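# Stow an unpowered desk robot arm in a floor case

## Task

Take the small, unpowered robot arm from the desk (its joints are limp and move if pushed) and lay it inside the open case on the floor, sitting low enough that the lid could close, and leave it settled and still. It must not drop more than a few centimetres on the way, or the task may fail. When finished, release it and back the robot away. The robot itself must not topple or be left leaning, or the task fails.

## Robot and tools

ROBOT. A Hello Robot Stretch 4: an omni-wheel base, a mast carrying a lift, one arm that telescopes straight ahead, a three-joint wrist (yaw, pitch, roll) and a two-finger gripper. It stands about 1.6 m tall; the base rim lies within 0.23 m of the base origin. There is only this one arm, so every joint target goes in one flat object keyed by joint name. Loose objects may occasionally get a brief shove from outside.

FRAMES. Base frame: origin on the floor below the base centre, x ahead, y to the left, z up. hand_pose is reported in this frame and marks a point between the open fingertips; with all wrist joints at 0 its axes line up with the base frame. The printed value may be slightly off. The odometry frame is where the base frame was when the scene began; base_odometry counts wheel turns only, so slip shows up as motion. Heading runs -3.142 to 3.142, left positive.

execute_actions. Argument "actions": a list holding one action or none (empty list = just report state and images). "cameras": list of names from head_camera, head_left_camera, head_right_camera, wrist_camera, all; omitted/null/["all"] gives every camera, [] gives none. An action contains "base", "joints", or both, plus optional "pace" and "contact_limits"; alternatively it contains only "end_of_arm".
- "base": exactly one relative command, an offset from where the last reported state placed the base: {"translate_m": d} straight ahead (+) or back, -2 to 2 m; {"strafe_m": d} sideways, left +, -2 to 2 m; {"rotate_rad": d} spin in place, counter-clockwise seen from above +, -3.2 to 3.2 rad.
- "joints": absolute targets, not offsets. lift_m 0 to 1.2 m (tolerance 0.004); arm_m extension 0 to 0.55 m (0.004); wrist_yaw_rad -1.134 to 4.276 (0 ahead, + to the left, 3.14 tucked back, past 3.4 the arm may block it; 0.02); wrist_pitch_rad -1.117 to 4.259 (0 level, 1.57 pointing down; 0.05); wrist_roll_rad -1.117 to 4.259 (0 puts the fingers level with each other, + turns clockwise viewed from behind; 0.02); gripper_m -0.038 to 0.141 m, fingertip gap, negative means the tips squeeze each other (0.004). Out-of-range joint targets are clipped and flagged; any other bad value or unknown key rejects the whole call with no motion.
- "pace": "slow", "default", "fast" or "max". Base speeds are 0.1/0.3/0.4/0.6 m/s and 1/2/3/4 rad/s respectively, reduced when lift_m exceeds 0.2 (down to 0.3 m/s, 1 rad/s at full height). Wrist speed ignores pace.
- "contact_limits": {"arm_m": x}, x from 0 (most sensitive) to 0.75 (firmest), 0.5 if omitted.
- {"end_of_arm": "enable_torque"} re-powers wrist or gripper motors that shut off.
Each action lasts at most 15 s; its motions begin together but may end at different times. Anything left out of an action may keep driving toward an earlier target without that appearing in the status. If a result reports a stop, the rest of that reply's motion and finish calls are skipped.

wait: {"seconds": 0 to 10}; commands nothing, returns state and images.
zoom_image: {"camera": name, "region": [x0, y0, x1, y1]} in pixels of that camera's latest full image, top-left origin, at most 504 x 504.
read_manual: {"section": "licences"}; licence texts only.
finished_scene: {"scene": n}; ends the current scene irreversibly once the last command has been held, and reports success. Replying with no tool call ends everything.

RESULTS. base_status and joint_status tell how each commanded motion ended: "done" (for the base, wheels turned the full amount even if slipping); "off_target" (stopped short, may still push); "contact_stop_at_<key>" (hit something; lift, arm or wheels then go slack, so a loaded lift can sag and a slack base can drift); "limit_stop_at_<name>" (a built-in limit); "limit_stop_at_tilt" (lean over 6 degrees, lift, arm and wheels go slack and ignore commands until upright); "limit_stop_at_own_body" (about to hit itself, often with pitch below -0.2 plus roll below -0.4 or above 4); "torque_fault" (a wrist or gripper motor overloaded and went limp until enable_torque). on_its_own lists what the call did not command; its "held at" is a held target, not a position. lidar_m: 12 ranges in metres from the base origin, 30-degree sectors starting straight ahead and going counter-clockwise (4th left, 7th behind, 10th right); "-" means nothing seen or closer than 0.25 m; it sees from about 0.15 m up, so tabletops count, but misses glass, thin legs and much behind. wrist_depth_mm: 7x7 grid of median depths, 100 to 2000 mm, read from top left. base_tilt in degrees (forward, right positive; fixed bias up to 1.5). turned_by_wheels vs turned_by_imu differing by over about 0.1 rad means a bump or slip. motor_effort: percent of max, positive toward larger joint values, peak in brackets; wheel motors positive turn the base right. Unusual resting effort suggests pushing or carrying a load.

GRIPPING. Command a gap smaller than the object to grip; smaller squeezes harder and pulls the object inward. Only a change in gripper effort (at targets of 0 or more) hints at a firm hold. Raise the lift if fingertips snag on a surface.

CAMERAS. head_camera looks ahead and down from the mast top (turn the base to look around); head_left_camera and head_right_camera are steeper fisheyes that also show the base and arm; wrist_camera looks along the fingers, tips near its bottom edge.

CAUTIONS. To unfold at the start, send lift_m 0.4 with wrist_yaw_rad 0. Avoid driving or turning with over 1 kg held and arm_m above 0.2, especially fast; hard steady pushes, high grips and high contact limits can also tip it. Avoid drops, slams and hard shoves; lower the arm gently into the case before opening the gripper, then withdraw.

Each tool is called after "Call:" as name([rows], argument=value, ...), one row to a line, values as JSON.

## Session

Call:
execute_actions([
  {"joints":{"lift_m":0.4,"wrist_yaw_rad":0}},
])

Scene clock: 2.40 s.
base_odometry: x=+0.000 y=+0.000 heading=+0.000 (m, m, rad; odometry frame)
turned_by_wheels: +0.000 (rad since the last result)
turned_by_imu: -0.001 (rad since the last result)
base_tilt: forward=-0.3 right=-0.6 (deg)
lidar_m: 1.53 1.56 2.05 1.37 2.58 2.32 2.17 2.25 1.51 1.41 2.28 1.65
base_status: not commanded
joint_positions: lift_m=+0.400 arm_m=-0.001 wrist_yaw_rad=+0.000 wrist_pitch_rad=+0.018 wrist_roll_rad=-0.011 gripper_m=+0.057
joint_status: all done
motor_effort: lift_m=+23(26) arm_m=-1(1) wrist_yaw_rad=+1(4) wrist_pitch_rad=-6(5) wrist_roll_rad=+1(1) gripper_m=-4(3) wheel_0=+0(0) wheel_1=+0(0) wheel_2=+0(0) (%)
hand_pose: x=+0.4589 y=-0.0873 z=+0.5727 quat_wxyz=(+1.000, -0.006, +0.009, +0.000) (m; base frame)
wrist_depth_mm: 1255 1281 1366 1366 1397 1464 1464 / 1255 1336 1336 1336 1464 1430 1464 / 1255 1336 1336 1366 1430 1499 1464 / 1229 1308 1336 1397 1397 1499 1499 / 1308 1308 1336 1397 1430 1464 1499 / 1308 1308 198 1397 202 1430 1499 / 1229 1281 1336 111 1430 1336 1464
pictures: head_camera, head_left_camera, head_right_camera, wrist_camera
Images, in order (width x height): head_camera 420x560, head_left_camera 420x672, head_right_camera 420x672, wrist_camera 616x392.

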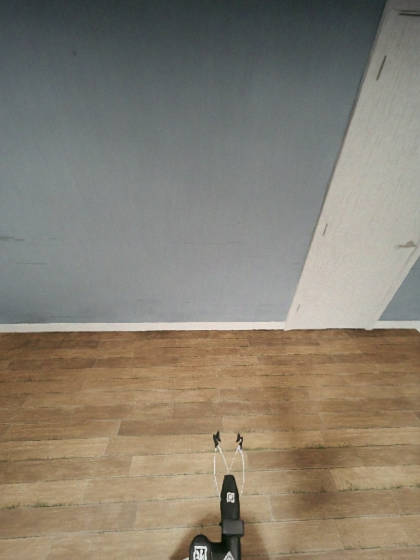

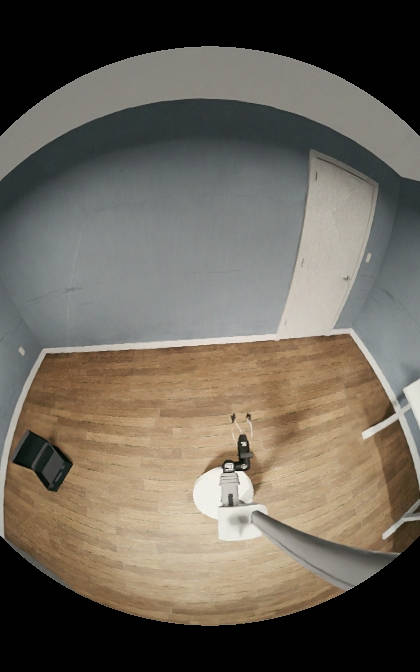

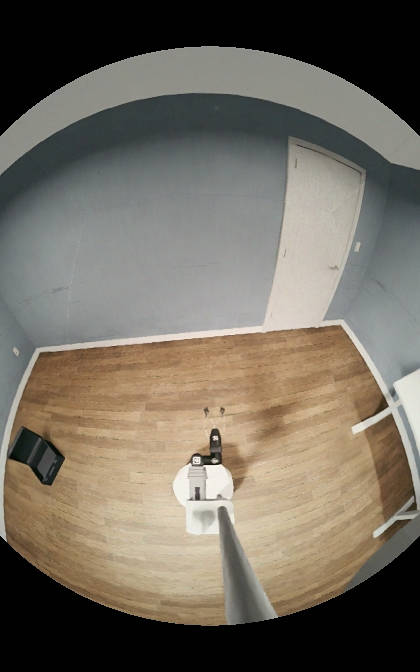

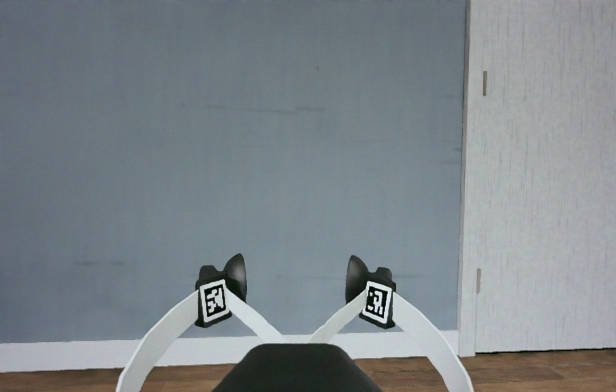

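Call:
execute_actions([
  {"base":{"rotate_rad":-1.5},"joints":{"wrist_pitch_rad":1.57,"gripper_m":0.14}},
], cameras=["head_camera"])

Scene clock: 7.10 s.
base_odometry: x=+0.000 y=+0.000 heading=-1.500 (m, m, rad; odometry frame)
turned_by_wheels: -1.500 (rad since the last result)
turned_by_imu: -1.486 (rad since the last result)
base_tilt: forward=-0.2 right=-0.6 (deg)
lidar_m: 1.42 2.15 1.65 1.53 1.62 2.21 1.40 2.62 2.26 2.17 2.28 1.46
base_status: done
joint_positions: lift_m=+0.400 arm_m=+0.000 wrist_yaw_rad=+0.000 wrist_pitch_rad=+1.570 wrist_roll_rad=-0.011 gripper_m=+0.140
joint_status: all done
motor_effort: lift_m=+21(23) arm_m=-1(1) wrist_yaw_rad=+3(1) wrist_pitch_rad=+2(4) wrist_roll_rad=+0(0) gripper_m=+1(3) wheel_0=+1(4) wheel_1=+0(8) wheel_2=+0(7) (%)
hand_pose: x=+0.1706 y=-0.0874 z=+0.2896 quat_wxyz=(+0.707, -0.004, +0.707, +0.004) (m; base frame)
wrist_depth_mm: 508 512 525 521 525 530 535 / 512 517 517 521 525 525 535 / 508 512 521 525 525 530 535 / 512 517 517 521 530 535 539 / 512 314 306 342 521 535 539 / 306 215 306 307 314 530 544 / 303 304 304 111 330 535 544
pictures: head_camera
Images, in order (width x height): head_camera 420x560.

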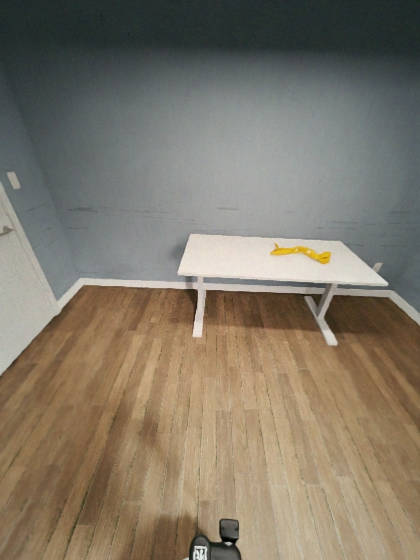

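Call:
execute_actions([
  {"base":{"strafe_m":-0.65},"pace":"fast"},
], cameras=[])

Call:
execute_actions([
  {"base":{"translate_m":1.05},"joints":{"lift_m":1.05,"arm_m":0.45},"pace":"fast"},
], cameras=["wrist_camera","head_right_camera"])

Scene clock: 13.33 s.
base_odometry: x=-0.648 y=-0.046 heading=-1.500 (m, m, rad; odometry frame)
turned_by_wheels: +0.000 (rad since the last result)
turned_by_imu: -0.004 (rad since the last result)
base_tilt: forward=-0.3 right=-0.6 (deg)
lidar_m: 1.37 1.48 2.29 2.19 2.29 1.54 2.51 2.18 1.58 1.52 1.59 1.43
base_status: done
joint_positions: lift_m=+0.400 arm_m=+0.000 wrist_yaw_rad=+0.000 wrist_pitch_rad=+1.570 wrist_roll_rad=-0.011 gripper_m=+0.140
joint_status: not commanded
motor_effort: lift_m=+21(21) arm_m=-1(1) wrist_yaw_rad=+1(2) wrist_pitch_rad=+1(1) wrist_roll_rad=+1(0) gripper_m=+3(1) wheel_0=-1(7) wheel_1=+1(11) wheel_2=+0(0) (%)
hand_pose: x=+0.1706 y=-0.0874 z=+0.2896 quat_wxyz=(+0.707, -0.004, +0.707, +0.004) (m; base frame)
wrist_depth_mm: 512 512 512 521 525 530 530 / 508 512 517 521 521 530 535 / 517 517 512 521 521 530 530 / 517 517 521 517 530 530 535 / 512 310 306 340 525 530 539 / 307 215 303 306 315 535 535 / 300 304 306 111 332 535 535
pictures: none
No camera images: the call's "cameras" was empty. Leave "cameras" out to get every camera's image.

Scene clock: 17.23 s.
base_odometry: x=-0.574 y=-1.093 heading=-1.500 (m, m, rad; odometry frame)
turned_by_wheels: +0.000 (rad since the last result)
turned_by_imu: +0.000 (rad since the last result)
base_tilt: forward=-0.2 right=-0.6 (deg)
lidar_m: 0.33 0.36 0.52 2.18 2.31 2.54 2.52 2.20 1.59 1.51 0.48 0.36
base_status: done
joint_positions: lift_m=+1.050 arm_m=+0.449 wrist_yaw_rad=+0.000 wrist_pitch_rad=+1.570 wrist_roll_rad=-0.011 gripper_m=+0.140
joint_status: all done
motor_effort: lift_m=+23(23) arm_m=+4(3) wrist_yaw_rad=+2(3) wrist_pitch_rad=+2(1) wrist_roll_rad=+0(0) gripper_m=+0(3) wheel_0=-1(2) wheel_1=+1(8) wheel_2=+2(13) (%)
hand_pose: x=+0.6203 y=-0.0874 z=+0.9395 quat_wxyz=(+0.707, -0.004, +0.707, +0.004) (m; base frame)
wrist_depth_mm: 436 439 445 449 455 455 455 / 439 442 445 402 455 452 462 / 436 387 445 449 452 462 459 / 442 442 449 449 394 459 459 / 445 445 449 452 424 379 462 / 439 214 445 452 455 459 462 / 442 452 452 111 452 452 469
pictures: head_right_camera, wrist_camera
Images, in order (width x height): head_right_camera 420x672, wrist_camera 616x392.

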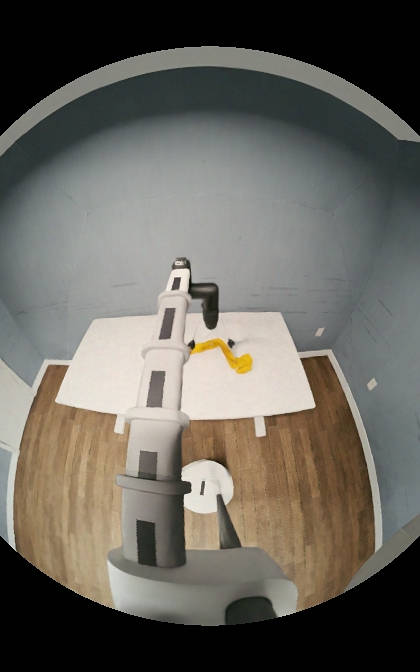

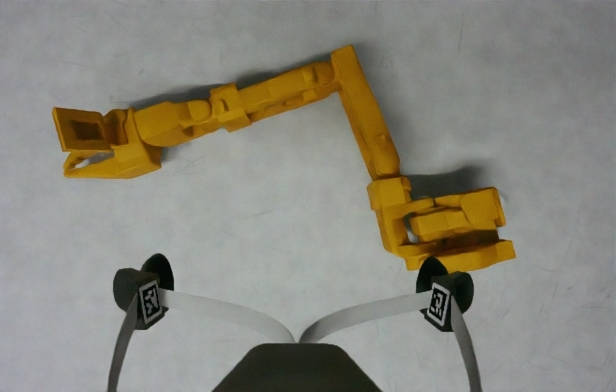

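Call:
execute_actions([
  {"base":{"strafe_m":-0.036},"joints":{"arm_m":0.55,"wrist_roll_rad":0.42,"lift_m":0.93}},
], cameras=[])

Call:
execute_actions([
  {"base":{"translate_m":0.068}},
], cameras=["wrist_camera"])

Call:
execute_actions([
  {"joints":{"lift_m":0.855},"pace":"slow"},
], cameras=["wrist_camera"])

Call:
execute_actions([
  {"joints":{"gripper_m":0.04}},
], cameras=["wrist_camera"])

Call:
execute_actions([
  {"joints":{"gripper_m":0.14}},
], cameras=[])

Call:
execute_actions([
  {"joints":{"lift_m":1.05,"arm_m":0.4,"wrist_roll_rad":0}},
], cameras=["wrist_camera"])

Scene clock: 26.60 s.
base_odometry: x=-0.610 y=-1.096 heading=-1.500 (m, m, rad; odometry frame)
turned_by_wheels: +0.000 (rad since the last result)
turned_by_imu: -0.001 (rad since the last result)
base_tilt: forward=-0.2 right=-0.7 (deg)
lidar_m: 0.33 0.36 0.52 2.21 2.30 2.70 2.55 2.16 1.55 1.48 0.50 0.35
base_status: done
joint_positions: lift_m=+0.930 arm_m=+0.549 wrist_yaw_rad=+0.000 wrist_pitch_rad=+1.570 wrist_roll_rad=+0.420 gripper_m=+0.140
joint_status: all done
motor_effort: lift_m=+17(23) arm_m=+4(1) wrist_yaw_rad=+3(2) wrist_pitch_rad=+1(3) wrist_roll_rad=+2(3) gripper_m=-1(1) wheel_0=+0(13) wheel_1=+0(10) wheel_2=+0(2) (%)
hand_pose: x=+0.7196 y=-0.0874 z=+0.8200 quat_wxyz=(+0.692, +0.147, +0.691, -0.147) (m; base frame)
wrist_depth_mm: 324 324 325 327 329 332 334 / 322 324 325 329 330 332 334 / 324 327 327 330 332 332 334 / 324 325 272 301 330 334 338 / 325 272 329 329 265 273 262 / 324 214 329 332 259 262 255 / 270 329 329 111 332 248 230
pictures: none
No camera images: the call's "cameras" was empty. Leave "cameras" out to get every camera's image.

Scene clock: 27.93 s.
base_odometry: x=-0.605 y=-1.164 heading=-1.499 (m, m, rad; odometry frame)
turned_by_wheels: +0.000 (rad since the last result)
turned_by_imu: +0.000 (rad since the last result)
base_tilt: forward=-0.2 right=-0.5 (deg)
lidar_m: 0.27 0.31 0.41 2.20 2.33 2.59 2.63 2.14 1.55 1.48 0.40 0.27
base_status: done
joint_positions: lift_m=+0.930 arm_m=+0.549 wrist_yaw_rad=+0.000 wrist_pitch_rad=+1.570 wrist_roll_rad=+0.420 gripper_m=+0.140
joint_status: not commanded
motor_effort: lift_m=+17(17) arm_m=+4(5) wrist_yaw_rad=+2(2) wrist_pitch_rad=-2(0) wrist_roll_rad=+1(2) gripper_m=-2(1) wheel_0=+0(8) wheel_1=+2(5) wheel_2=+0(10) (%)
hand_pose: x=+0.7197 y=-0.0874 z=+0.8200 quat_wxyz=(+0.692, +0.147, +0.691, -0.147) (m; base frame)
wrist_depth_mm: 320 324 325 329 329 332 332 / 322 322 325 329 329 334 334 / 322 325 329 330 332 334 334 / 325 324 327 330 332 334 336 / 325 325 327 273 332 334 336 / 325 214 268 329 257 334 338 / 325 276 329 111 332 268 260
pictures: wrist_camera
Images, in order (width x height): wrist_camera 616x392.

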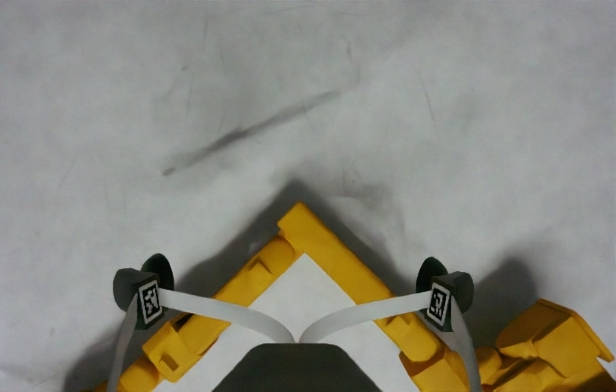

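Scene clock: 29.43 s.
base_odometry: x=-0.605 y=-1.164 heading=-1.499 (m, m, rad; odometry frame)
turned_by_wheels: +0.000 (rad since the last result)
turned_by_imu: +0.000 (rad since the last result)
base_tilt: forward=-0.2 right=-0.6 (deg)
lidar_m: 0.27 0.29 0.42 2.22 2.33 2.64 2.62 2.16 1.51 1.47 0.41 0.30
base_status: not commanded
joint_positions: lift_m=+0.855 arm_m=+0.549 wrist_yaw_rad=+0.000 wrist_pitch_rad=+1.570 wrist_roll_rad=+0.420 gripper_m=+0.140
joint_status: all done
motor_effort: lift_m=+15(16) arm_m=+5(5) wrist_yaw_rad=+1(0) wrist_pitch_rad=+2(2) wrist_roll_rad=+2(2) gripper_m=+2(2) wheel_0=+0(0) wheel_1=+2(2) wheel_2=+1(1) (%)
hand_pose: x=+0.7198 y=-0.0874 z=+0.7451 quat_wxyz=(+0.692, +0.147, +0.691, -0.147) (m; base frame)
wrist_depth_mm: 248 251 251 254 254 256 259 / 248 250 251 253 257 256 259 / 249 250 253 254 257 258 258 / 249 252 253 255 256 258 259 / 250 252 252 199 256 259 259 / 251 214 193 198 193 260 260 / 251 213 196 111 187 257 260
pictures: wrist_camera
Images, in order (width x height): wrist_camera 616x392.

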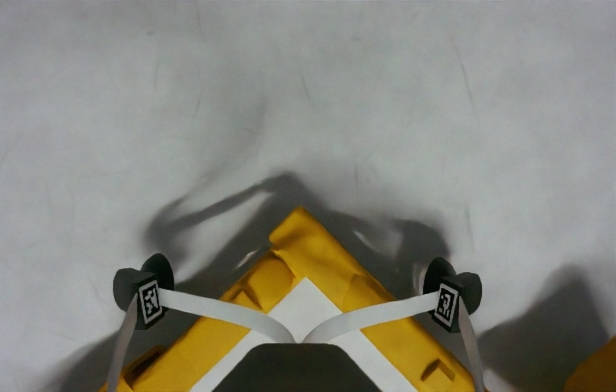

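Scene clock: 31.43 s.
base_odometry: x=-0.605 y=-1.164 heading=-1.499 (m, m, rad; odometry frame)
turned_by_wheels: +0.000 (rad since the last result)
turned_by_imu: +0.000 (rad since the last result)
base_tilt: forward=-0.2 right=-0.5 (deg)
lidar_m: 0.26 0.31 0.43 2.21 2.33 2.58 2.69 2.12 1.57 1.48 0.39 0.29
base_status: not commanded
joint_positions: lift_m=+0.855 arm_m=+0.549 wrist_yaw_rad=+0.000 wrist_pitch_rad=+1.569 wrist_roll_rad=+0.420 gripper_m=+0.040
joint_status: all done
motor_effort: lift_m=+17(17) arm_m=+4(5) wrist_yaw_rad=+0(1) wrist_pitch_rad=+5(4) wrist_roll_rad=+2(2) gripper_m=-8(6) wheel_0=+0(0) wheel_1=+2(2) wheel_2=+1(1) (%)
hand_pose: x=+0.7200 y=-0.0874 z=+0.7450 quat_wxyz=(+0.692, +0.147, +0.691, -0.147) (m; base frame)
wrist_depth_mm: 248 250 251 252 255 256 257 / 248 250 250 252 256 257 257 / 248 251 252 254 255 257 257 / 249 250 252 254 256 257 258 / 249 250 252 254 254 257 258 / 249 251 198 198 202 256 260 / 251 250 195 111 235 258 259
pictures: wrist_camera
Images, in order (width x height): wrist_camera 616x392.

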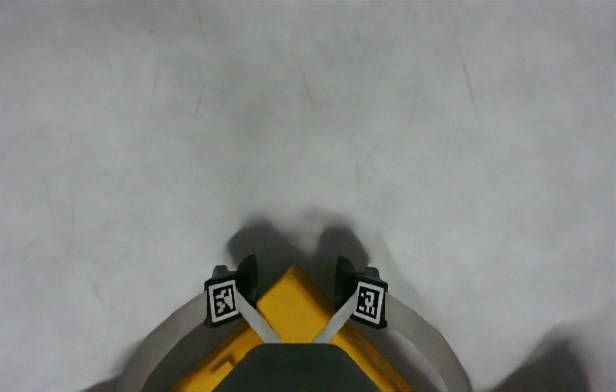

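Scene clock: 33.43 s.
base_odometry: x=-0.605 y=-1.164 heading=-1.499 (m, m, rad; odometry frame)
turned_by_wheels: +0.000 (rad since the last result)
turned_by_imu: +0.000 (rad since the last result)
base_tilt: forward=-0.2 right=-0.5 (deg)
lidar_m: 0.27 0.30 0.44 2.22 2.31 2.58 2.62 2.15 1.54 1.46 0.39 0.28
base_status: not commanded
joint_positions: lift_m=+0.855 arm_m=+0.549 wrist_yaw_rad=+0.000 wrist_pitch_rad=+1.570 wrist_roll_rad=+0.420 gripper_m=+0.140
joint_status: all done
motor_effort: lift_m=+17(17) arm_m=+5(5) wrist_yaw_rad=+2(1) wrist_pitch_rad=+2(3) wrist_roll_rad=+1(2) gripper_m=+2(5) wheel_0=+0(0) wheel_1=+2(2) wheel_2=+1(1) (%)
hand_pose: x=+0.7198 y=-0.0874 z=+0.7450 quat_wxyz=(+0.692, +0.147, +0.691, -0.147) (m; base frame)
wrist_depth_mm: 247 249 251 253 254 256 256 / 249 250 251 252 254 255 256 / 248 250 251 253 254 255 258 / 250 250 253 253 254 257 257 / 249 250 253 254 255 257 258 / 250 213 252 198 256 256 259 / 248 253 196 111 257 258 259
pictures: none
No camera images: the call's "cameras" was empty. Leave "cameras" out to get every camera's image.

Scene clock: 35.33 s.
base_odometry: x=-0.605 y=-1.164 heading=-1.499 (m, m, rad; odometry frame)
turned_by_wheels: +0.000 (rad since the last result)
turned_by_imu: +0.000 (rad since the last result)
base_tilt: forward=-0.3 right=-0.6 (deg)
lidar_m: 0.25 0.29 0.41 2.22 2.31 2.61 2.63 2.16 1.52 1.48 0.42 0.28
base_status: not commanded
joint_positions: lift_m=+1.050 arm_m=+0.401 wrist_yaw_rad=+0.000 wrist_pitch_rad=+1.570 wrist_roll_rad=+0.000 gripper_m=+0.140
joint_status: all done
motor_effort: lift_m=+23(27) arm_m=-5(7) wrist_yaw_rad=+2(1) wrist_pitch_rad=+2(21) wrist_roll_rad=-1(7) gripper_m=+2(2) wheel_0=+0(0) wheel_1=+2(2) wheel_2=+1(1) (%)
hand_pose: x=+0.5719 y=-0.0874 z=+0.9394 quat_wxyz=(+0.707, +0.000, +0.707, +0.000) (m; base frame)
wrist_depth_mm: 439 442 442 445 455 459 459 / 439 439 445 449 455 462 459 / 439 445 442 449 455 459 459 / 442 399 442 455 455 455 462 / 389 445 449 449 459 462 466 / 442 215 452 449 379 462 462 / 439 445 449 111 387 459 466
pictures: wrist_camera
Images, in order (width x height): wrist_camera 616x392.

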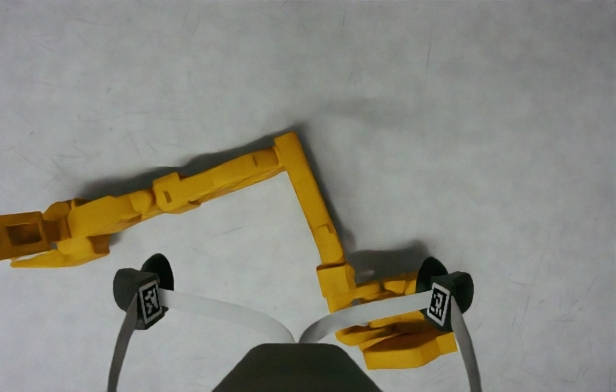

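Call:
execute_actions([
  {"base":{"strafe_m":-0.03},"joints":{"arm_m":0.415,"wrist_roll_rad":-0.37,"lift_m":0.93,"gripper_m":0.07}},
], cameras=[])

Call:
execute_actions([
  {"joints":{"lift_m":0.855},"pace":"slow"},
], cameras=["wrist_camera"])

Call:
execute_actions([
  {"joints":{"gripper_m":-0.03}},
], cameras=[])

Call:
execute_actions([
  {"joints":{"lift_m":1.0},"pace":"slow"},
], cameras=["wrist_camera"])

Call:
execute_actions([
  {"joints":{"wrist_pitch_rad":0.4,"wrist_roll_rad":0.2,"arm_m":0.25},"pace":"slow"},
], cameras=["wrist_camera"])

Call:
execute_actions([
  {"joints":{"wrist_pitch_rad":1.57,"arm_m":0.45},"pace":"slow"},
], cameras=[])

Call:
execute_actions([
  {"joints":{"wrist_roll_rad":-1.1},"pace":"slow"},
], cameras=["wrist_camera","head_right_camera"])

Scene clock: 43.20 s.
base_odometry: x=-0.635 y=-1.166 heading=-1.499 (m, m, rad; odometry frame)
turned_by_wheels: +0.000 (rad since the last result)
turned_by_imu: -0.001 (rad since the last result)
base_tilt: forward=-0.2 right=-0.5 (deg)
lidar_m: 0.27 0.26 0.39 2.25 2.38 2.60 2.63 2.07 1.53 1.45 0.40 0.29
base_status: done
joint_positions: lift_m=+0.930 arm_m=+0.414 wrist_yaw_rad=+0.000 wrist_pitch_rad=+1.570 wrist_roll_rad=-0.370 gripper_m=+0.070
joint_status: all done
motor_effort: lift_m=+17(21) arm_m=+5(3) wrist_yaw_rad=+1(2) wrist_pitch_rad=+0(1) wrist_roll_rad=-1(5) gripper_m=-5(4) wheel_0=-2(8) wheel_1=+2(5) wheel_2=+0(2) (%)
hand_pose: x=+0.5852 y=-0.0874 z=+0.8200 quat_wxyz=(+0.695, -0.130, +0.695, +0.130) (m; base frame)
wrist_depth_mm: 319 322 325 327 330 334 336 / 322 322 325 330 329 334 338 / 266 268 268 279 330 336 338 / 320 324 327 327 334 336 338 / 320 324 327 329 334 336 342 / 322 327 200 262 201 334 338 / 320 329 327 111 319 336 340
pictures: none
No camera images: the call's "cameras" was empty. Leave "cameras" out to get every camera's image.

Scene clock: 44.70 s.
base_odometry: x=-0.635 y=-1.166 heading=-1.499 (m, m, rad; odometry frame)
turned_by_wheels: +0.000 (rad since the last result)
turned_by_imu: +0.000 (rad since the last result)
base_tilt: forward=-0.2 right=-0.6 (deg)
lidar_m: 0.27 0.31 0.42 2.23 2.35 2.61 2.68 2.10 1.51 1.44 0.41 0.27
base_status: not commanded
joint_positions: lift_m=+0.855 arm_m=+0.414 wrist_yaw_rad=+0.000 wrist_pitch_rad=+1.570 wrist_roll_rad=-0.370 gripper_m=+0.070
joint_status: all done
motor_effort: lift_m=+16(19) arm_m=+5(5) wrist_yaw_rad=+3(3) wrist_pitch_rad=+0(2) wrist_roll_rad=-1(1) gripper_m=-3(1) wheel_0=-2(2) wheel_1=+2(2) wheel_2=+0(0) (%)
hand_pose: x=+0.5852 y=-0.0874 z=+0.7450 quat_wxyz=(+0.695, -0.130, +0.695, +0.130) (m; base frame)
wrist_depth_mm: 247 248 252 253 254 256 260 / 201 248 251 253 256 257 259 / 192 194 196 202 255 258 262 / 248 251 252 254 256 257 262 / 248 249 252 253 257 260 260 / 250 251 199 182 202 257 262 / 248 251 252 111 258 260 263
pictures: wrist_camera
Images, in order (width x height): wrist_camera 616x392.

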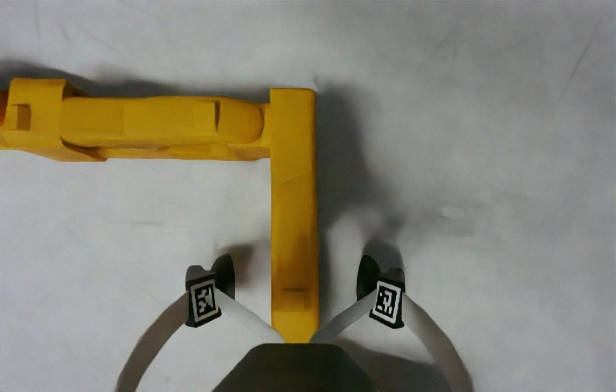

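Scene clock: 46.40 s.
base_odometry: x=-0.635 y=-1.166 heading=-1.499 (m, m, rad; odometry frame)
turned_by_wheels: +0.000 (rad since the last result)
turned_by_imu: +0.000 (rad since the last result)
base_tilt: forward=-0.2 right=-0.5 (deg)
lidar_m: 0.28 0.29 0.40 2.25 2.37 2.62 2.65 2.11 1.51 1.44 0.38 0.30
base_status: not commanded
joint_positions: lift_m=+0.855 arm_m=+0.414 wrist_yaw_rad=+0.000 wrist_pitch_rad=+1.570 wrist_roll_rad=-0.370 gripper_m=-0.029
joint_status: all done
motor_effort: lift_m=+18(18) arm_m=+5(5) wrist_yaw_rad=+3(1) wrist_pitch_rad=-1(1) wrist_roll_rad=+1(0) gripper_m=-27(25) wheel_0=-2(2) wheel_1=+2(2) wheel_2=+0(0) (%)
hand_pose: x=+0.5853 y=-0.0874 z=+0.7449 quat_wxyz=(+0.695, -0.130, +0.695, +0.130) (m; base frame)
wrist_depth_mm: 246 247 250 252 253 255 257 / 187 245 249 252 254 255 257 / 188 191 187 187 254 256 259 / 248 248 251 181 255 256 257 / 248 249 251 174 256 257 258 / 247 250 184 171 186 260 258 / 248 249 252 111 257 258 259
pictures: none
No camera images: the call's "cameras" was empty. Leave "cameras" out to get every camera's image.

Scene clock: 48.40 s.
base_odometry: x=-0.635 y=-1.166 heading=-1.499 (m, m, rad; odometry frame)
turned_by_wheels: +0.000 (rad since the last result)
turned_by_imu: -0.001 (rad since the last result)
base_tilt: forward=-0.2 right=-0.6 (deg)
lidar_m: 0.27 0.28 0.43 2.25 2.36 2.60 2.65 2.10 1.53 1.45 0.41 0.30
base_status: not commanded
joint_positions: lift_m=+0.999 arm_m=+0.414 wrist_yaw_rad=+0.000 wrist_pitch_rad=+1.570 wrist_roll_rad=-0.370 gripper_m=-0.029
joint_status: all done
motor_effort: lift_m=+26(28) arm_m=+5(5) wrist_yaw_rad=+2(0) wrist_pitch_rad=+2(2) wrist_roll_rad=+1(1) gripper_m=-26(28) wheel_0=-2(1) wheel_1=+2(2) wheel_2=+0(0) (%)
hand_pose: x=+0.5853 y=-0.0874 z=+0.8892 quat_wxyz=(+0.695, -0.130, +0.695, +0.130) (m; base frame)
wrist_depth_mm: 384 389 394 399 399 404 404 / 387 392 392 397 402 407 410 / 387 246 220 242 402 402 404 / 278 277 394 223 402 402 410 / 392 394 399 213 404 404 407 / 392 392 181 197 186 410 410 / 389 394 397 111 404 404 415
pictures: wrist_camera
Images, in order (width x height): wrist_camera 616x392.

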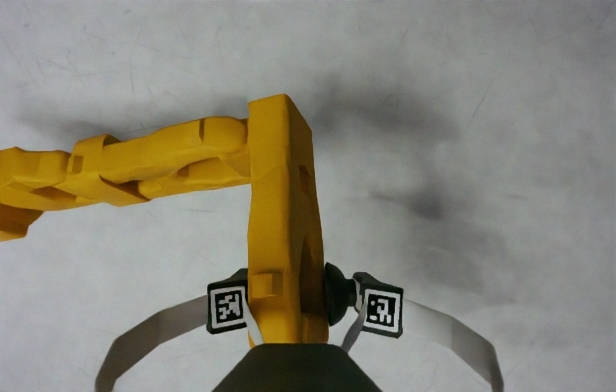

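Scene clock: 51.33 s.
base_odometry: x=-0.635 y=-1.166 heading=-1.499 (m, m, rad; odometry frame)
turned_by_wheels: +0.000 (rad since the last result)
turned_by_imu: -0.001 (rad since the last result)
base_tilt: forward=-0.2 right=-0.7 (deg)
lidar_m: 0.28 0.29 0.45 2.22 2.35 2.63 2.64 2.07 1.53 1.45 0.42 0.30
base_status: not commanded
joint_positions: lift_m=+1.000 arm_m=+0.251 wrist_yaw_rad=+0.000 wrist_pitch_rad=+0.410 wrist_roll_rad=+0.199 gripper_m=-0.029
joint_status: all done
on_its_own: wrist_pitch_rad is at rest, and its effort (-27) is outside its rest range (-23 to +23)
motor_effort: lift_m=+26(26) arm_m=-5(1) wrist_yaw_rad=+1(5) wrist_pitch_rad=-27(31) wrist_roll_rad=+5(11) gripper_m=-29(27) wheel_0=-2(2) wheel_1=+2(2) wheel_2=+0(0) (%)
hand_pose: x=+0.6864 y=-0.0874 z=+1.0628 quat_wxyz=(+0.974, +0.097, +0.202, -0.020) (m; base frame)
wrist_depth_mm: 530 544 559 569 591 603 621 / 559 580 591 615 627 647 668 / 597 603 171 180 668 683 699 / 621 647 174 197 715 732 759 / 676 683 190 199 768 788 809 / 715 723 182 195 186 647 615 / 691 212 255 111 564 521 525
pictures: wrist_camera
Images, in order (width x height): wrist_camera 616x392.

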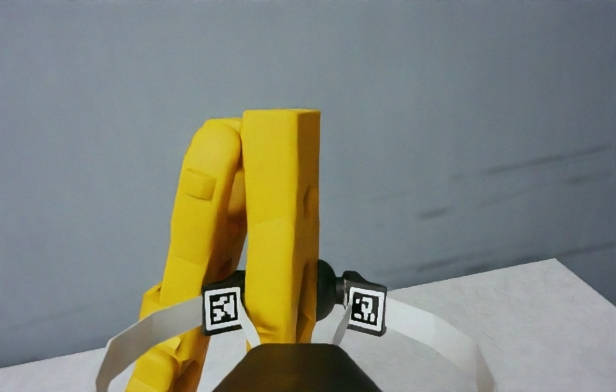

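Scene clock: 54.60 s.
base_odometry: x=-0.635 y=-1.166 heading=-1.499 (m, m, rad; odometry frame)
turned_by_wheels: +0.000 (rad since the last result)
turned_by_imu: -0.001 (rad since the last result)
base_tilt: forward=-0.2 right=-0.5 (deg)
lidar_m: 0.28 0.31 0.40 2.24 2.35 2.60 2.65 2.10 1.52 1.45 0.41 0.30
base_status: not commanded
joint_positions: lift_m=+1.000 arm_m=+0.449 wrist_yaw_rad=+0.000 wrist_pitch_rad=+1.569 wrist_roll_rad=+0.200 gripper_m=-0.029
joint_status: all done
motor_effort: lift_m=+26(26) arm_m=+5(9) wrist_yaw_rad=+1(2) wrist_pitch_rad=+4(23) wrist_roll_rad=+1(5) gripper_m=-27(27) wheel_0=-2(2) wheel_1=+2(2) wheel_2=+0(0) (%)
hand_pose: x=+0.6205 y=-0.0874 z=+0.8892 quat_wxyz=(+0.704, +0.071, +0.703, -0.070) (m; base frame)
wrist_depth_mm: 389 392 392 397 399 402 407 / 392 389 394 397 399 404 404 / 389 394 394 163 399 404 407 / 389 392 149 146 402 399 410 / 392 394 168 164 402 404 410 / 389 394 181 180 186 407 410 / 392 234 298 111 402 407 407
pictures: none
No camera images: the call's "cameras" was empty. Leave "cameras" out to get every camera's image.

Scene clock: 56.10 s.
base_odometry: x=-0.635 y=-1.166 heading=-1.499 (m, m, rad; odometry frame)
turned_by_wheels: +0.000 (rad since the last result)
turned_by_imu: +0.000 (rad since the last result)
base_tilt: forward=-0.1 right=-0.6 (deg)
lidar_m: 0.25 0.29 0.40 2.25 2.34 2.59 2.65 2.12 1.52 1.45 0.41 0.29
base_status: not commanded
joint_positions: lift_m=+1.000 arm_m=+0.449 wrist_yaw_rad=+0.000 wrist_pitch_rad=+1.569 wrist_roll_rad=-1.100 gripper_m=-0.029
joint_status: all done
motor_effort: lift_m=+26(26) arm_m=+5(5) wrist_yaw_rad=+3(2) wrist_pitch_rad=+4(5) wrist_roll_rad=-1(5) gripper_m=-29(26) wheel_0=-2(1) wheel_1=+2(2) wheel_2=+0(0) (%)
hand_pose: x=+0.6206 y=-0.0874 z=+0.8892 quat_wxyz=(+0.604, -0.370, +0.602, +0.369) (m; base frame)
wrist_depth_mm: 387 384 392 402 399 404 410 / 384 389 392 399 399 404 410 / 384 392 392 163 402 407 410 / 387 389 148 145 402 404 413 / 387 392 168 164 407 413 410 / 387 392 181 195 186 410 413 / 387 231 298 111 404 407 415
pictures: head_right_camera, wrist_camera
Images, in order (width x height): head_right_camera 420x672, wrist_camera 616x392.

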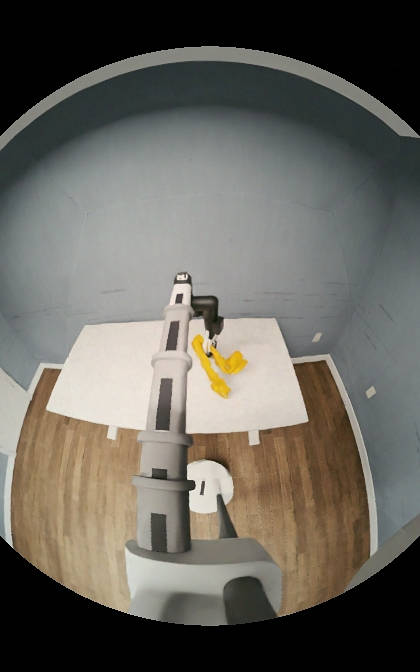

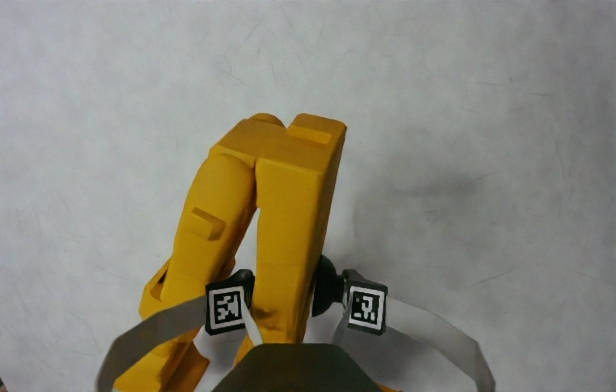

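Grip is poor; set down and regrasp.

Call:
execute_actions([
  {"joints":{"lift_m":0.865},"pace":"slow"},
], cameras=["wrist_camera"])

Call:
execute_actions([
  {"joints":{"gripper_m":0.04}},
], cameras=[])

Call:
execute_actions([
  {"joints":{"lift_m":1.05}},
], cameras=[])

Call:
execute_actions([
  {"joints":{"wrist_roll_rad":2.2,"gripper_m":0.14}},
], cameras=["wrist_camera"])

Scene clock: 62.17 s.
base_odometry: x=-0.635 y=-1.166 heading=-1.499 (m, m, rad; odometry frame)
turned_by_wheels: +0.000 (rad since the last result)
turned_by_imu: -0.001 (rad since the last result)
base_tilt: forward=-0.2 right=-0.7 (deg)
lidar_m: 0.26 0.28 0.45 2.24 2.37 2.61 2.68 2.09 1.50 1.45 0.39 0.27
base_status: not commanded
joint_positions: lift_m=+0.865 arm_m=+0.449 wrist_yaw_rad=+0.000 wrist_pitch_rad=+1.572 wrist_roll_rad=-1.100 gripper_m=-0.029
joint_status: all done
motor_effort: lift_m=+16(29) arm_m=+5(5) wrist_yaw_rad=+5(3) wrist_pitch_rad=-4(3) wrist_roll_rad=+0(1) gripper_m=-25(26) wheel_0=-1(2) wheel_1=+2(2) wheel_2=+0(0) (%)
hand_pose: x=+0.6197 y=-0.0874 z=+0.7551 quat_wxyz=(+0.603, -0.369, +0.603, +0.370) (m; base frame)
wrist_depth_mm: 255 256 260 264 264 268 270 / 254 257 262 263 265 267 270 / 255 258 190 186 265 270 271 / 256 258 187 195 268 270 271 / 254 258 193 209 267 270 272 / 258 202 182 189 187 270 274 / 259 196 262 111 268 271 274
pictures: wrist_camera
Images, in order (width x height): wrist_camera 616x392.

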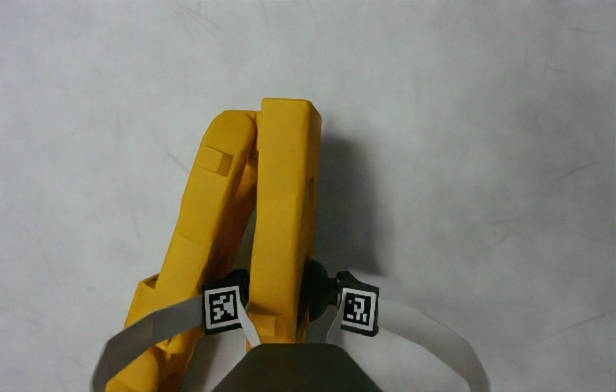

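Scene clock: 63.57 s.
base_odometry: x=-0.635 y=-1.166 heading=-1.499 (m, m, rad; odometry frame)
turned_by_wheels: +0.000 (rad since the last result)
turned_by_imu: +0.000 (rad since the last result)
base_tilt: forward=-0.1 right=-0.6 (deg)
lidar_m: 0.27 0.29 0.43 2.23 2.32 2.61 2.65 2.09 1.50 1.44 0.41 0.28
base_status: not commanded
joint_positions: lift_m=+0.865 arm_m=+0.449 wrist_yaw_rad=+0.000 wrist_pitch_rad=+1.569 wrist_roll_rad=-1.100 gripper_m=+0.040
joint_status: all done
motor_effort: lift_m=+18(17) arm_m=+5(5) wrist_yaw_rad=+2(3) wrist_pitch_rad=+3(3) wrist_roll_rad=-1(1) gripper_m=-4(27) wheel_0=-1(1) wheel_1=+2(2) wheel_2=+0(0) (%)
hand_pose: x=+0.6206 y=-0.0874 z=+0.7549 quat_wxyz=(+0.603, -0.370, +0.602, +0.369) (m; base frame)
wrist_depth_mm: 254 256 257 260 264 267 270 / 254 256 260 262 264 267 271 / 254 257 206 263 266 270 273 / 256 258 201 264 266 270 272 / 255 258 204 228 267 271 273 / 257 257 191 217 203 270 272 / 257 213 264 111 268 272 273
pictures: none
No camera images: the call's "cameras" was empty. Leave "cameras" out to get every camera's image.

Scene clock: 65.43 s.
base_odometry: x=-0.635 y=-1.166 heading=-1.499 (m, m, rad; odometry frame)
turned_by_wheels: +0.000 (rad since the last result)
turned_by_imu: +0.000 (rad since the last result)
base_tilt: forward=-0.3 right=-0.5 (deg)
lidar_m: 0.28 0.30 0.42 2.26 2.34 2.62 2.66 2.06 1.49 1.45 0.42 0.27
base_status: not commanded
joint_positions: lift_m=+1.049 arm_m=+0.449 wrist_yaw_rad=+0.000 wrist_pitch_rad=+1.569 wrist_roll_rad=-1.100 gripper_m=+0.040
joint_status: all done
motor_effort: lift_m=+26(24) arm_m=+5(4) wrist_yaw_rad=+2(1) wrist_pitch_rad=+3(8) wrist_roll_rad=+0(1) gripper_m=-6(7) wheel_0=-1(1) wheel_1=+2(2) wheel_2=+0(0) (%)
hand_pose: x=+0.6205 y=-0.0874 z=+0.9392 quat_wxyz=(+0.603, -0.370, +0.602, +0.369) (m; base frame)
wrist_depth_mm: 427 436 439 442 449 455 459 / 433 433 439 449 452 459 459 / 433 436 445 452 449 455 462 / 436 439 144 452 455 459 462 / 439 439 134 228 322 459 462 / 442 439 183 227 203 455 466 / 442 445 445 111 455 462 462
pictures: none
No camera images: the call's "cameras" was empty. Leave "cameras" out to get every camera's image.

Scene clock: 67.97 s.
base_odometry: x=-0.635 y=-1.166 heading=-1.499 (m, m, rad; odometry frame)
turned_by_wheels: +0.000 (rad since the last result)
turned_by_imu: -0.001 (rad since the last result)
base_tilt: forward=-0.2 right=-0.5 (deg)
lidar_m: 0.27 0.28 0.41 2.26 2.38 2.63 2.65 2.08 1.52 1.46 0.39 0.28
base_status: not commanded
joint_positions: lift_m=+1.049 arm_m=+0.449 wrist_yaw_rad=+0.000 wrist_pitch_rad=+1.572 wrist_roll_rad=+2.200 gripper_m=+0.140
joint_status: all done
motor_effort: lift_m=+26(26) arm_m=+4(5) wrist_yaw_rad=+1(0) wrist_pitch_rad=-6(5) wrist_roll_rad=+1(5) gripper_m=-1(2) wheel_0=-1(1) wheel_1=+2(2) wheel_2=+0(0) (%)
hand_pose: x=+0.6197 y=-0.0874 z=+0.9392 quat_wxyz=(+0.321, +0.630, +0.321, -0.631) (m; base frame)
wrist_depth_mm: 433 436 439 439 445 449 1182 / 433 436 442 445 449 449 976 / 439 439 445 445 445 455 976 / 436 148 148 449 449 455 462 / 439 142 146 334 452 455 459 / 445 176 198 373 203 455 462 / 442 449 455 111 459 459 462
pictures: wrist_camera
Images, in order (width x height): wrist_camera 616x392.

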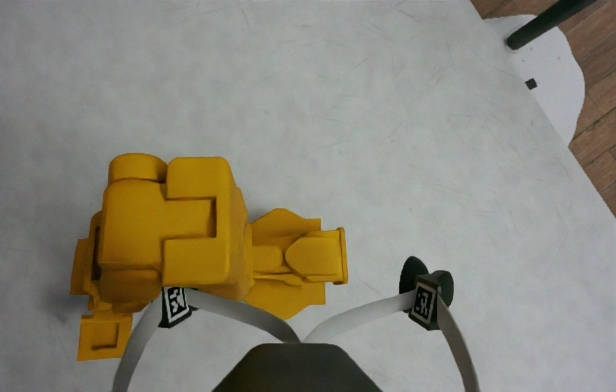

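Call:
execute_actions([
  {"joints":{"gripper_m":-0.02},"pace":"slow"},
], cameras=[])

Call:
execute_actions([
  {"joints":{"wrist_roll_rad":3.14,"arm_m":0.55},"pace":"slow"},
], cameras=[])

Call:
execute_actions([
  {"joints":{"lift_m":0.98,"arm_m":0.47},"pace":"slow"},
], cameras=["wrist_camera","head_right_camera"])

Scene clock: 78.93 s.
base_odometry: x=-0.635 y=-1.166 heading=-1.499 (m, m, rad; odometry frame)
turned_by_wheels: +0.000 (rad since the last result)
turned_by_imu: -0.003 (rad since the last result)
base_tilt: forward=-0.2 right=-0.6 (deg)
lidar_m: 0.27 0.30 0.45 2.24 2.37 2.62 2.65 2.07 1.47 1.43 0.42 0.30
base_status: not commanded
joint_positions: lift_m=+1.050 arm_m=+0.449 wrist_yaw_rad=+0.000 wrist_pitch_rad=+1.571 wrist_roll_rad=+2.200 gripper_m=-0.019
joint_status: all done
motor_effort: lift_m=+26(26) arm_m=+5(5) wrist_yaw_rad=+1(4) wrist_pitch_rad=-3(5) wrist_roll_rad=+1(2) gripper_m=-27(27) wheel_0=-1(1) wheel_1=+2(2) wheel_2=+0(0) (%)
hand_pose: x=+0.6201 y=-0.0874 z=+0.9392 quat_wxyz=(+0.321, +0.630, +0.321, -0.630) (m; base frame)
wrist_depth_mm: 433 436 442 442 445 442 1205 / 430 442 436 445 449 455 960 / 439 442 147 442 445 452 991 / 442 439 135 159 452 455 455 / 442 439 130 162 315 455 462 / 445 442 182 208 187 459 459 / 442 449 445 111 455 459 459
pictures: none
No camera images: the call's "cameras" was empty. Leave "cameras" out to get every camera's image.

Scene clock: 81.20 s.
base_odometry: x=-0.635 y=-1.166 heading=-1.499 (m, m, rad; odometry frame)
turned_by_wheels: +0.000 (rad since the last result)
turned_by_imu: -0.001 (rad since the last result)
base_tilt: forward=-0.1 right=-0.5 (deg)
lidar_m: 0.28 0.30 0.40 2.24 2.35 2.65 2.64 2.11 1.50 1.45 0.40 0.29
base_status: not commanded
joint_positions: lift_m=+1.050 arm_m=+0.548 wrist_yaw_rad=+0.000 wrist_pitch_rad=+1.570 wrist_roll_rad=+3.140 gripper_m=-0.019
joint_status: all done
motor_effort: lift_m=+26(26) arm_m=+5(3) wrist_yaw_rad=+2(1) wrist_pitch_rad=+2(2) wrist_roll_rad=+1(7) gripper_m=-26(24) wheel_0=-1(1) wheel_1=+2(2) wheel_2=+0(0) (%)
hand_pose: x=+0.7196 y=-0.0874 z=+0.9392 quat_wxyz=(+0.001, +0.707, +0.001, -0.707) (m; base frame)
wrist_depth_mm: 433 433 439 442 449 449 452 / 433 436 439 442 445 449 455 / 433 433 149 445 445 455 455 / 433 439 135 158 449 455 459 / 439 442 130 161 314 459 459 / 439 449 181 208 188 455 466 / 445 449 449 111 455 462 466
pictures: none
No camera images: the call's "cameras" was empty. Leave "cameras" out to get every camera's image.

Scene clock: 83.27 s.
base_odometry: x=-0.635 y=-1.166 heading=-1.499 (m, m, rad; odometry frame)
turned_by_wheels: +0.000 (rad since the last result)
turned_by_imu: -0.001 (rad since the last result)
base_tilt: forward=-0.1 right=-0.5 (deg)
lidar_m: 0.26 0.30 0.40 2.25 2.38 2.59 2.63 2.09 1.51 1.44 0.41 0.28
base_status: not commanded
joint_positions: lift_m=+0.980 arm_m=+0.471 wrist_yaw_rad=+0.000 wrist_pitch_rad=+1.569 wrist_roll_rad=+3.140 gripper_m=-0.019
joint_status: all done
motor_effort: lift_m=+17(27) arm_m=-5(4) wrist_yaw_rad=+3(3) wrist_pitch_rad=+5(3) wrist_roll_rad=+1(1) gripper_m=-20(26) wheel_0=-1(1) wheel_1=+2(2) wheel_2=+0(0) (%)
hand_pose: x=+0.6425 y=-0.0874 z=+0.8699 quat_wxyz=(+0.001, +0.708, +0.001, -0.706) (m; base frame)
wrist_depth_mm: 366 368 373 373 370 379 384 / 366 368 370 375 379 382 384 / 366 373 162 164 382 384 387 / 370 373 156 164 379 382 389 / 373 373 375 204 382 389 387 / 373 241 186 209 189 389 392 / 377 297 377 111 310 394 394
pictures: head_right_camera, wrist_camera
Images, in order (width x height): head_right_camera 420x672, wrist_camera 616x392.

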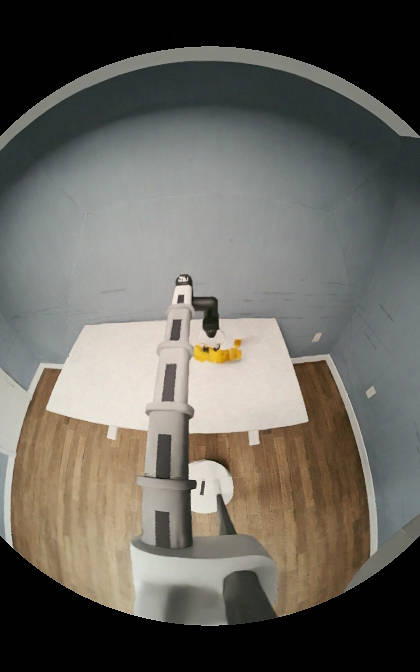

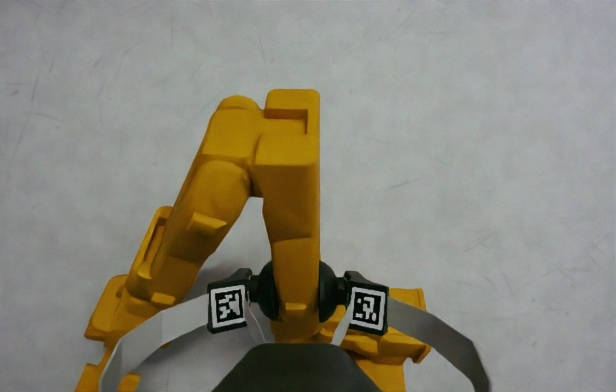

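Call:
execute_actions([
  {"joints":{"lift_m":0.86,"arm_m":0.42},"pace":"slow"},
], cameras=[])

Call:
execute_actions([
  {"joints":{"gripper_m":0.07}},
], cameras=["wrist_camera"])

Call:
execute_actions([
  {"joints":{"lift_m":0.89},"pace":"slow"},
], cameras=["wrist_camera"])

Scene clock: 88.47 s.
base_odometry: x=-0.635 y=-1.166 heading=-1.499 (m, m, rad; odometry frame)
turned_by_wheels: +0.000 (rad since the last result)
turned_by_imu: -0.001 (rad since the last result)
base_tilt: forward=-0.2 right=-0.5 (deg)
lidar_m: 0.25 0.30 0.41 2.21 2.37 2.62 2.64 2.10 1.52 1.42 0.40 0.30
base_status: not commanded
joint_positions: lift_m=+0.860 arm_m=+0.421 wrist_yaw_rad=+0.001 wrist_pitch_rad=+1.567 wrist_roll_rad=+3.140 gripper_m=-0.019
joint_status: all done
motor_effort: lift_m=+14(20) arm_m=-6(6) wrist_yaw_rad=-1(2) wrist_pitch_rad=+9(12) wrist_roll_rad=+1(1) gripper_m=-15(24) wheel_0=+0(1) wheel_1=+2(2) wheel_2=+1(1) (%)
hand_pose: x=+0.5930 y=-0.0874 z=+0.7502 quat_wxyz=(+0.001, +0.708, +0.001, -0.706) (m; base frame)
wrist_depth_mm: 248 251 252 254 257 257 262 / 250 252 252 256 258 260 262 / 252 253 209 200 259 262 264 / 253 254 199 231 263 263 265 / 255 254 234 209 262 265 266 / 255 202 185 191 187 266 266 / 257 201 262 111 265 267 270
pictures: none
No camera images: the call's "cameras" was empty. Leave "cameras" out to get every camera's image.

Scene clock: 90.10 s.
base_odometry: x=-0.635 y=-1.166 heading=-1.499 (m, m, rad; odometry frame)
turned_by_wheels: +0.000 (rad since the last result)
turned_by_imu: +0.000 (rad since the last result)
base_tilt: forward=-0.2 right=-0.6 (deg)
lidar_m: 0.26 0.28 0.41 2.24 2.36 2.61 2.66 2.08 1.51 1.44 0.42 0.28
base_status: not commanded
joint_positions: lift_m=+0.860 arm_m=+0.421 wrist_yaw_rad=-0.001 wrist_pitch_rad=+1.571 wrist_roll_rad=+3.140 gripper_m=+0.070
joint_status: all done
motor_effort: lift_m=+15(15) arm_m=-5(6) wrist_yaw_rad=+4(1) wrist_pitch_rad=+0(9) wrist_roll_rad=+0(0) gripper_m=-1(16) wheel_0=+0(0) wheel_1=+2(2) wheel_2=+1(1) (%)
hand_pose: x=+0.5917 y=-0.0874 z=+0.7502 quat_wxyz=(+0.000, +0.707, +0.000, -0.707) (m; base frame)
wrist_depth_mm: 251 253 255 258 259 260 264 / 254 254 255 258 260 262 265 / 254 255 258 206 262 264 266 / 255 257 203 236 264 266 267 / 258 258 223 212 265 266 268 / 259 206 200 193 191 267 272 / 259 205 265 111 268 270 273
pictures: wrist_camera
Images, in order (width x height): wrist_camera 616x392.

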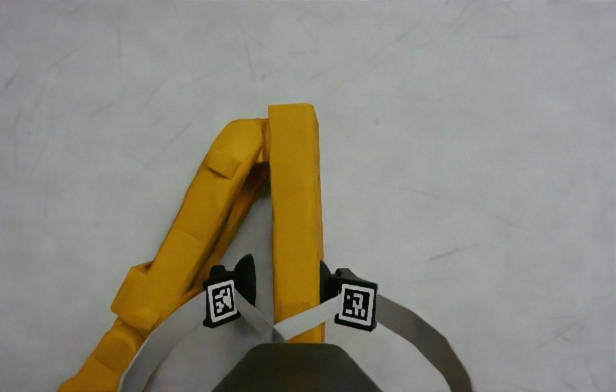

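Scene clock: 91.17 s.
base_odometry: x=-0.635 y=-1.166 heading=-1.499 (m, m, rad; odometry frame)
turned_by_wheels: +0.000 (rad since the last result)
turned_by_imu: +0.000 (rad since the last result)
base_tilt: forward=-0.2 right=-0.6 (deg)
lidar_m: 0.26 0.30 0.43 2.26 2.35 2.63 2.64 2.09 1.53 1.45 0.40 0.29
base_status: not commanded
joint_positions: lift_m=+0.890 arm_m=+0.421 wrist_yaw_rad=+0.000 wrist_pitch_rad=+1.570 wrist_roll_rad=+3.140 gripper_m=+0.070
joint_status: all done
motor_effort: lift_m=+24(22) arm_m=-5(5) wrist_yaw_rad=+2(3) wrist_pitch_rad=+3(3) wrist_roll_rad=-1(0) gripper_m=-1(4) wheel_0=+0(1) wheel_1=+2(3) wheel_2=+2(3) (%)
hand_pose: x=+0.5921 y=-0.0874 z=+0.7794 quat_wxyz=(+0.000, +0.708, +0.000, -0.707) (m; base frame)
wrist_depth_mm: 274 278 281 281 283 287 289 / 278 279 283 283 287 289 290 / 279 281 226 285 289 291 291 / 279 281 225 289 291 291 294 / 283 283 241 289 290 294 296 / 282 230 199 238 201 294 296 / 285 227 287 111 293 297 298
pictures: wrist_camera
Images, in order (width x height): wrist_camera 616x392.

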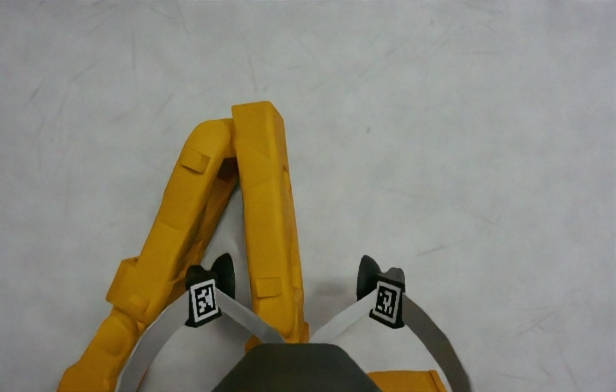

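Call:
execute_actions([
  {"joints":{"lift_m":0.93,"gripper_m":0.055},"pace":"slow"},
], cameras=["wrist_camera"])

Scene clock: 100.17 s.
base_odometry: x=-0.635 y=-1.166 heading=-1.499 (m, m, rad; odometry frame)
turned_by_wheels: +0.000 (rad since the last result)
turned_by_imu: -0.001 (rad since the last result)
base_tilt: forward=-0.2 right=-0.6 (deg)
lidar_m: 0.29 0.30 0.43 2.24 2.36 2.58 2.61 2.07 1.52 1.43 0.40 0.31
base_status: not commanded
joint_positions: lift_m=+0.930 arm_m=+0.421 wrist_yaw_rad=+0.000 wrist_pitch_rad=+1.570 wrist_roll_rad=+3.140 gripper_m=+0.055
joint_status: all done
motor_effort: lift_m=+23(25) arm_m=-5(5) wrist_yaw_rad=+1(1) wrist_pitch_rad=+3(3) wrist_roll_rad=+0(0) gripper_m=-4(4) wheel_0=+0(0) wheel_1=+2(2) wheel_2=+2(2) (%)
hand_pose: x=+0.5921 y=-0.0874 z=+0.8194 quat_wxyz=(+0.000, +0.708, +0.000, -0.707) (m; base frame)
wrist_depth_mm: 315 317 320 322 325 325 330 / 317 319 324 324 325 327 334 / 320 320 271 327 329 332 336 / 320 324 268 330 330 334 336 / 322 320 271 330 332 336 338 / 325 276 196 267 202 336 342 / 325 262 329 111 264 338 342
pictures: wrist_camera
Images, in order (width x height): wrist_camera 616x392.

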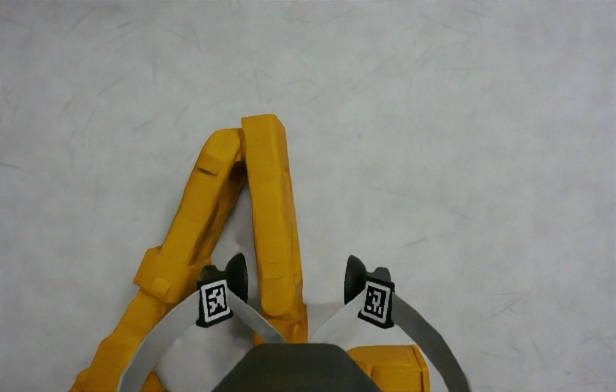

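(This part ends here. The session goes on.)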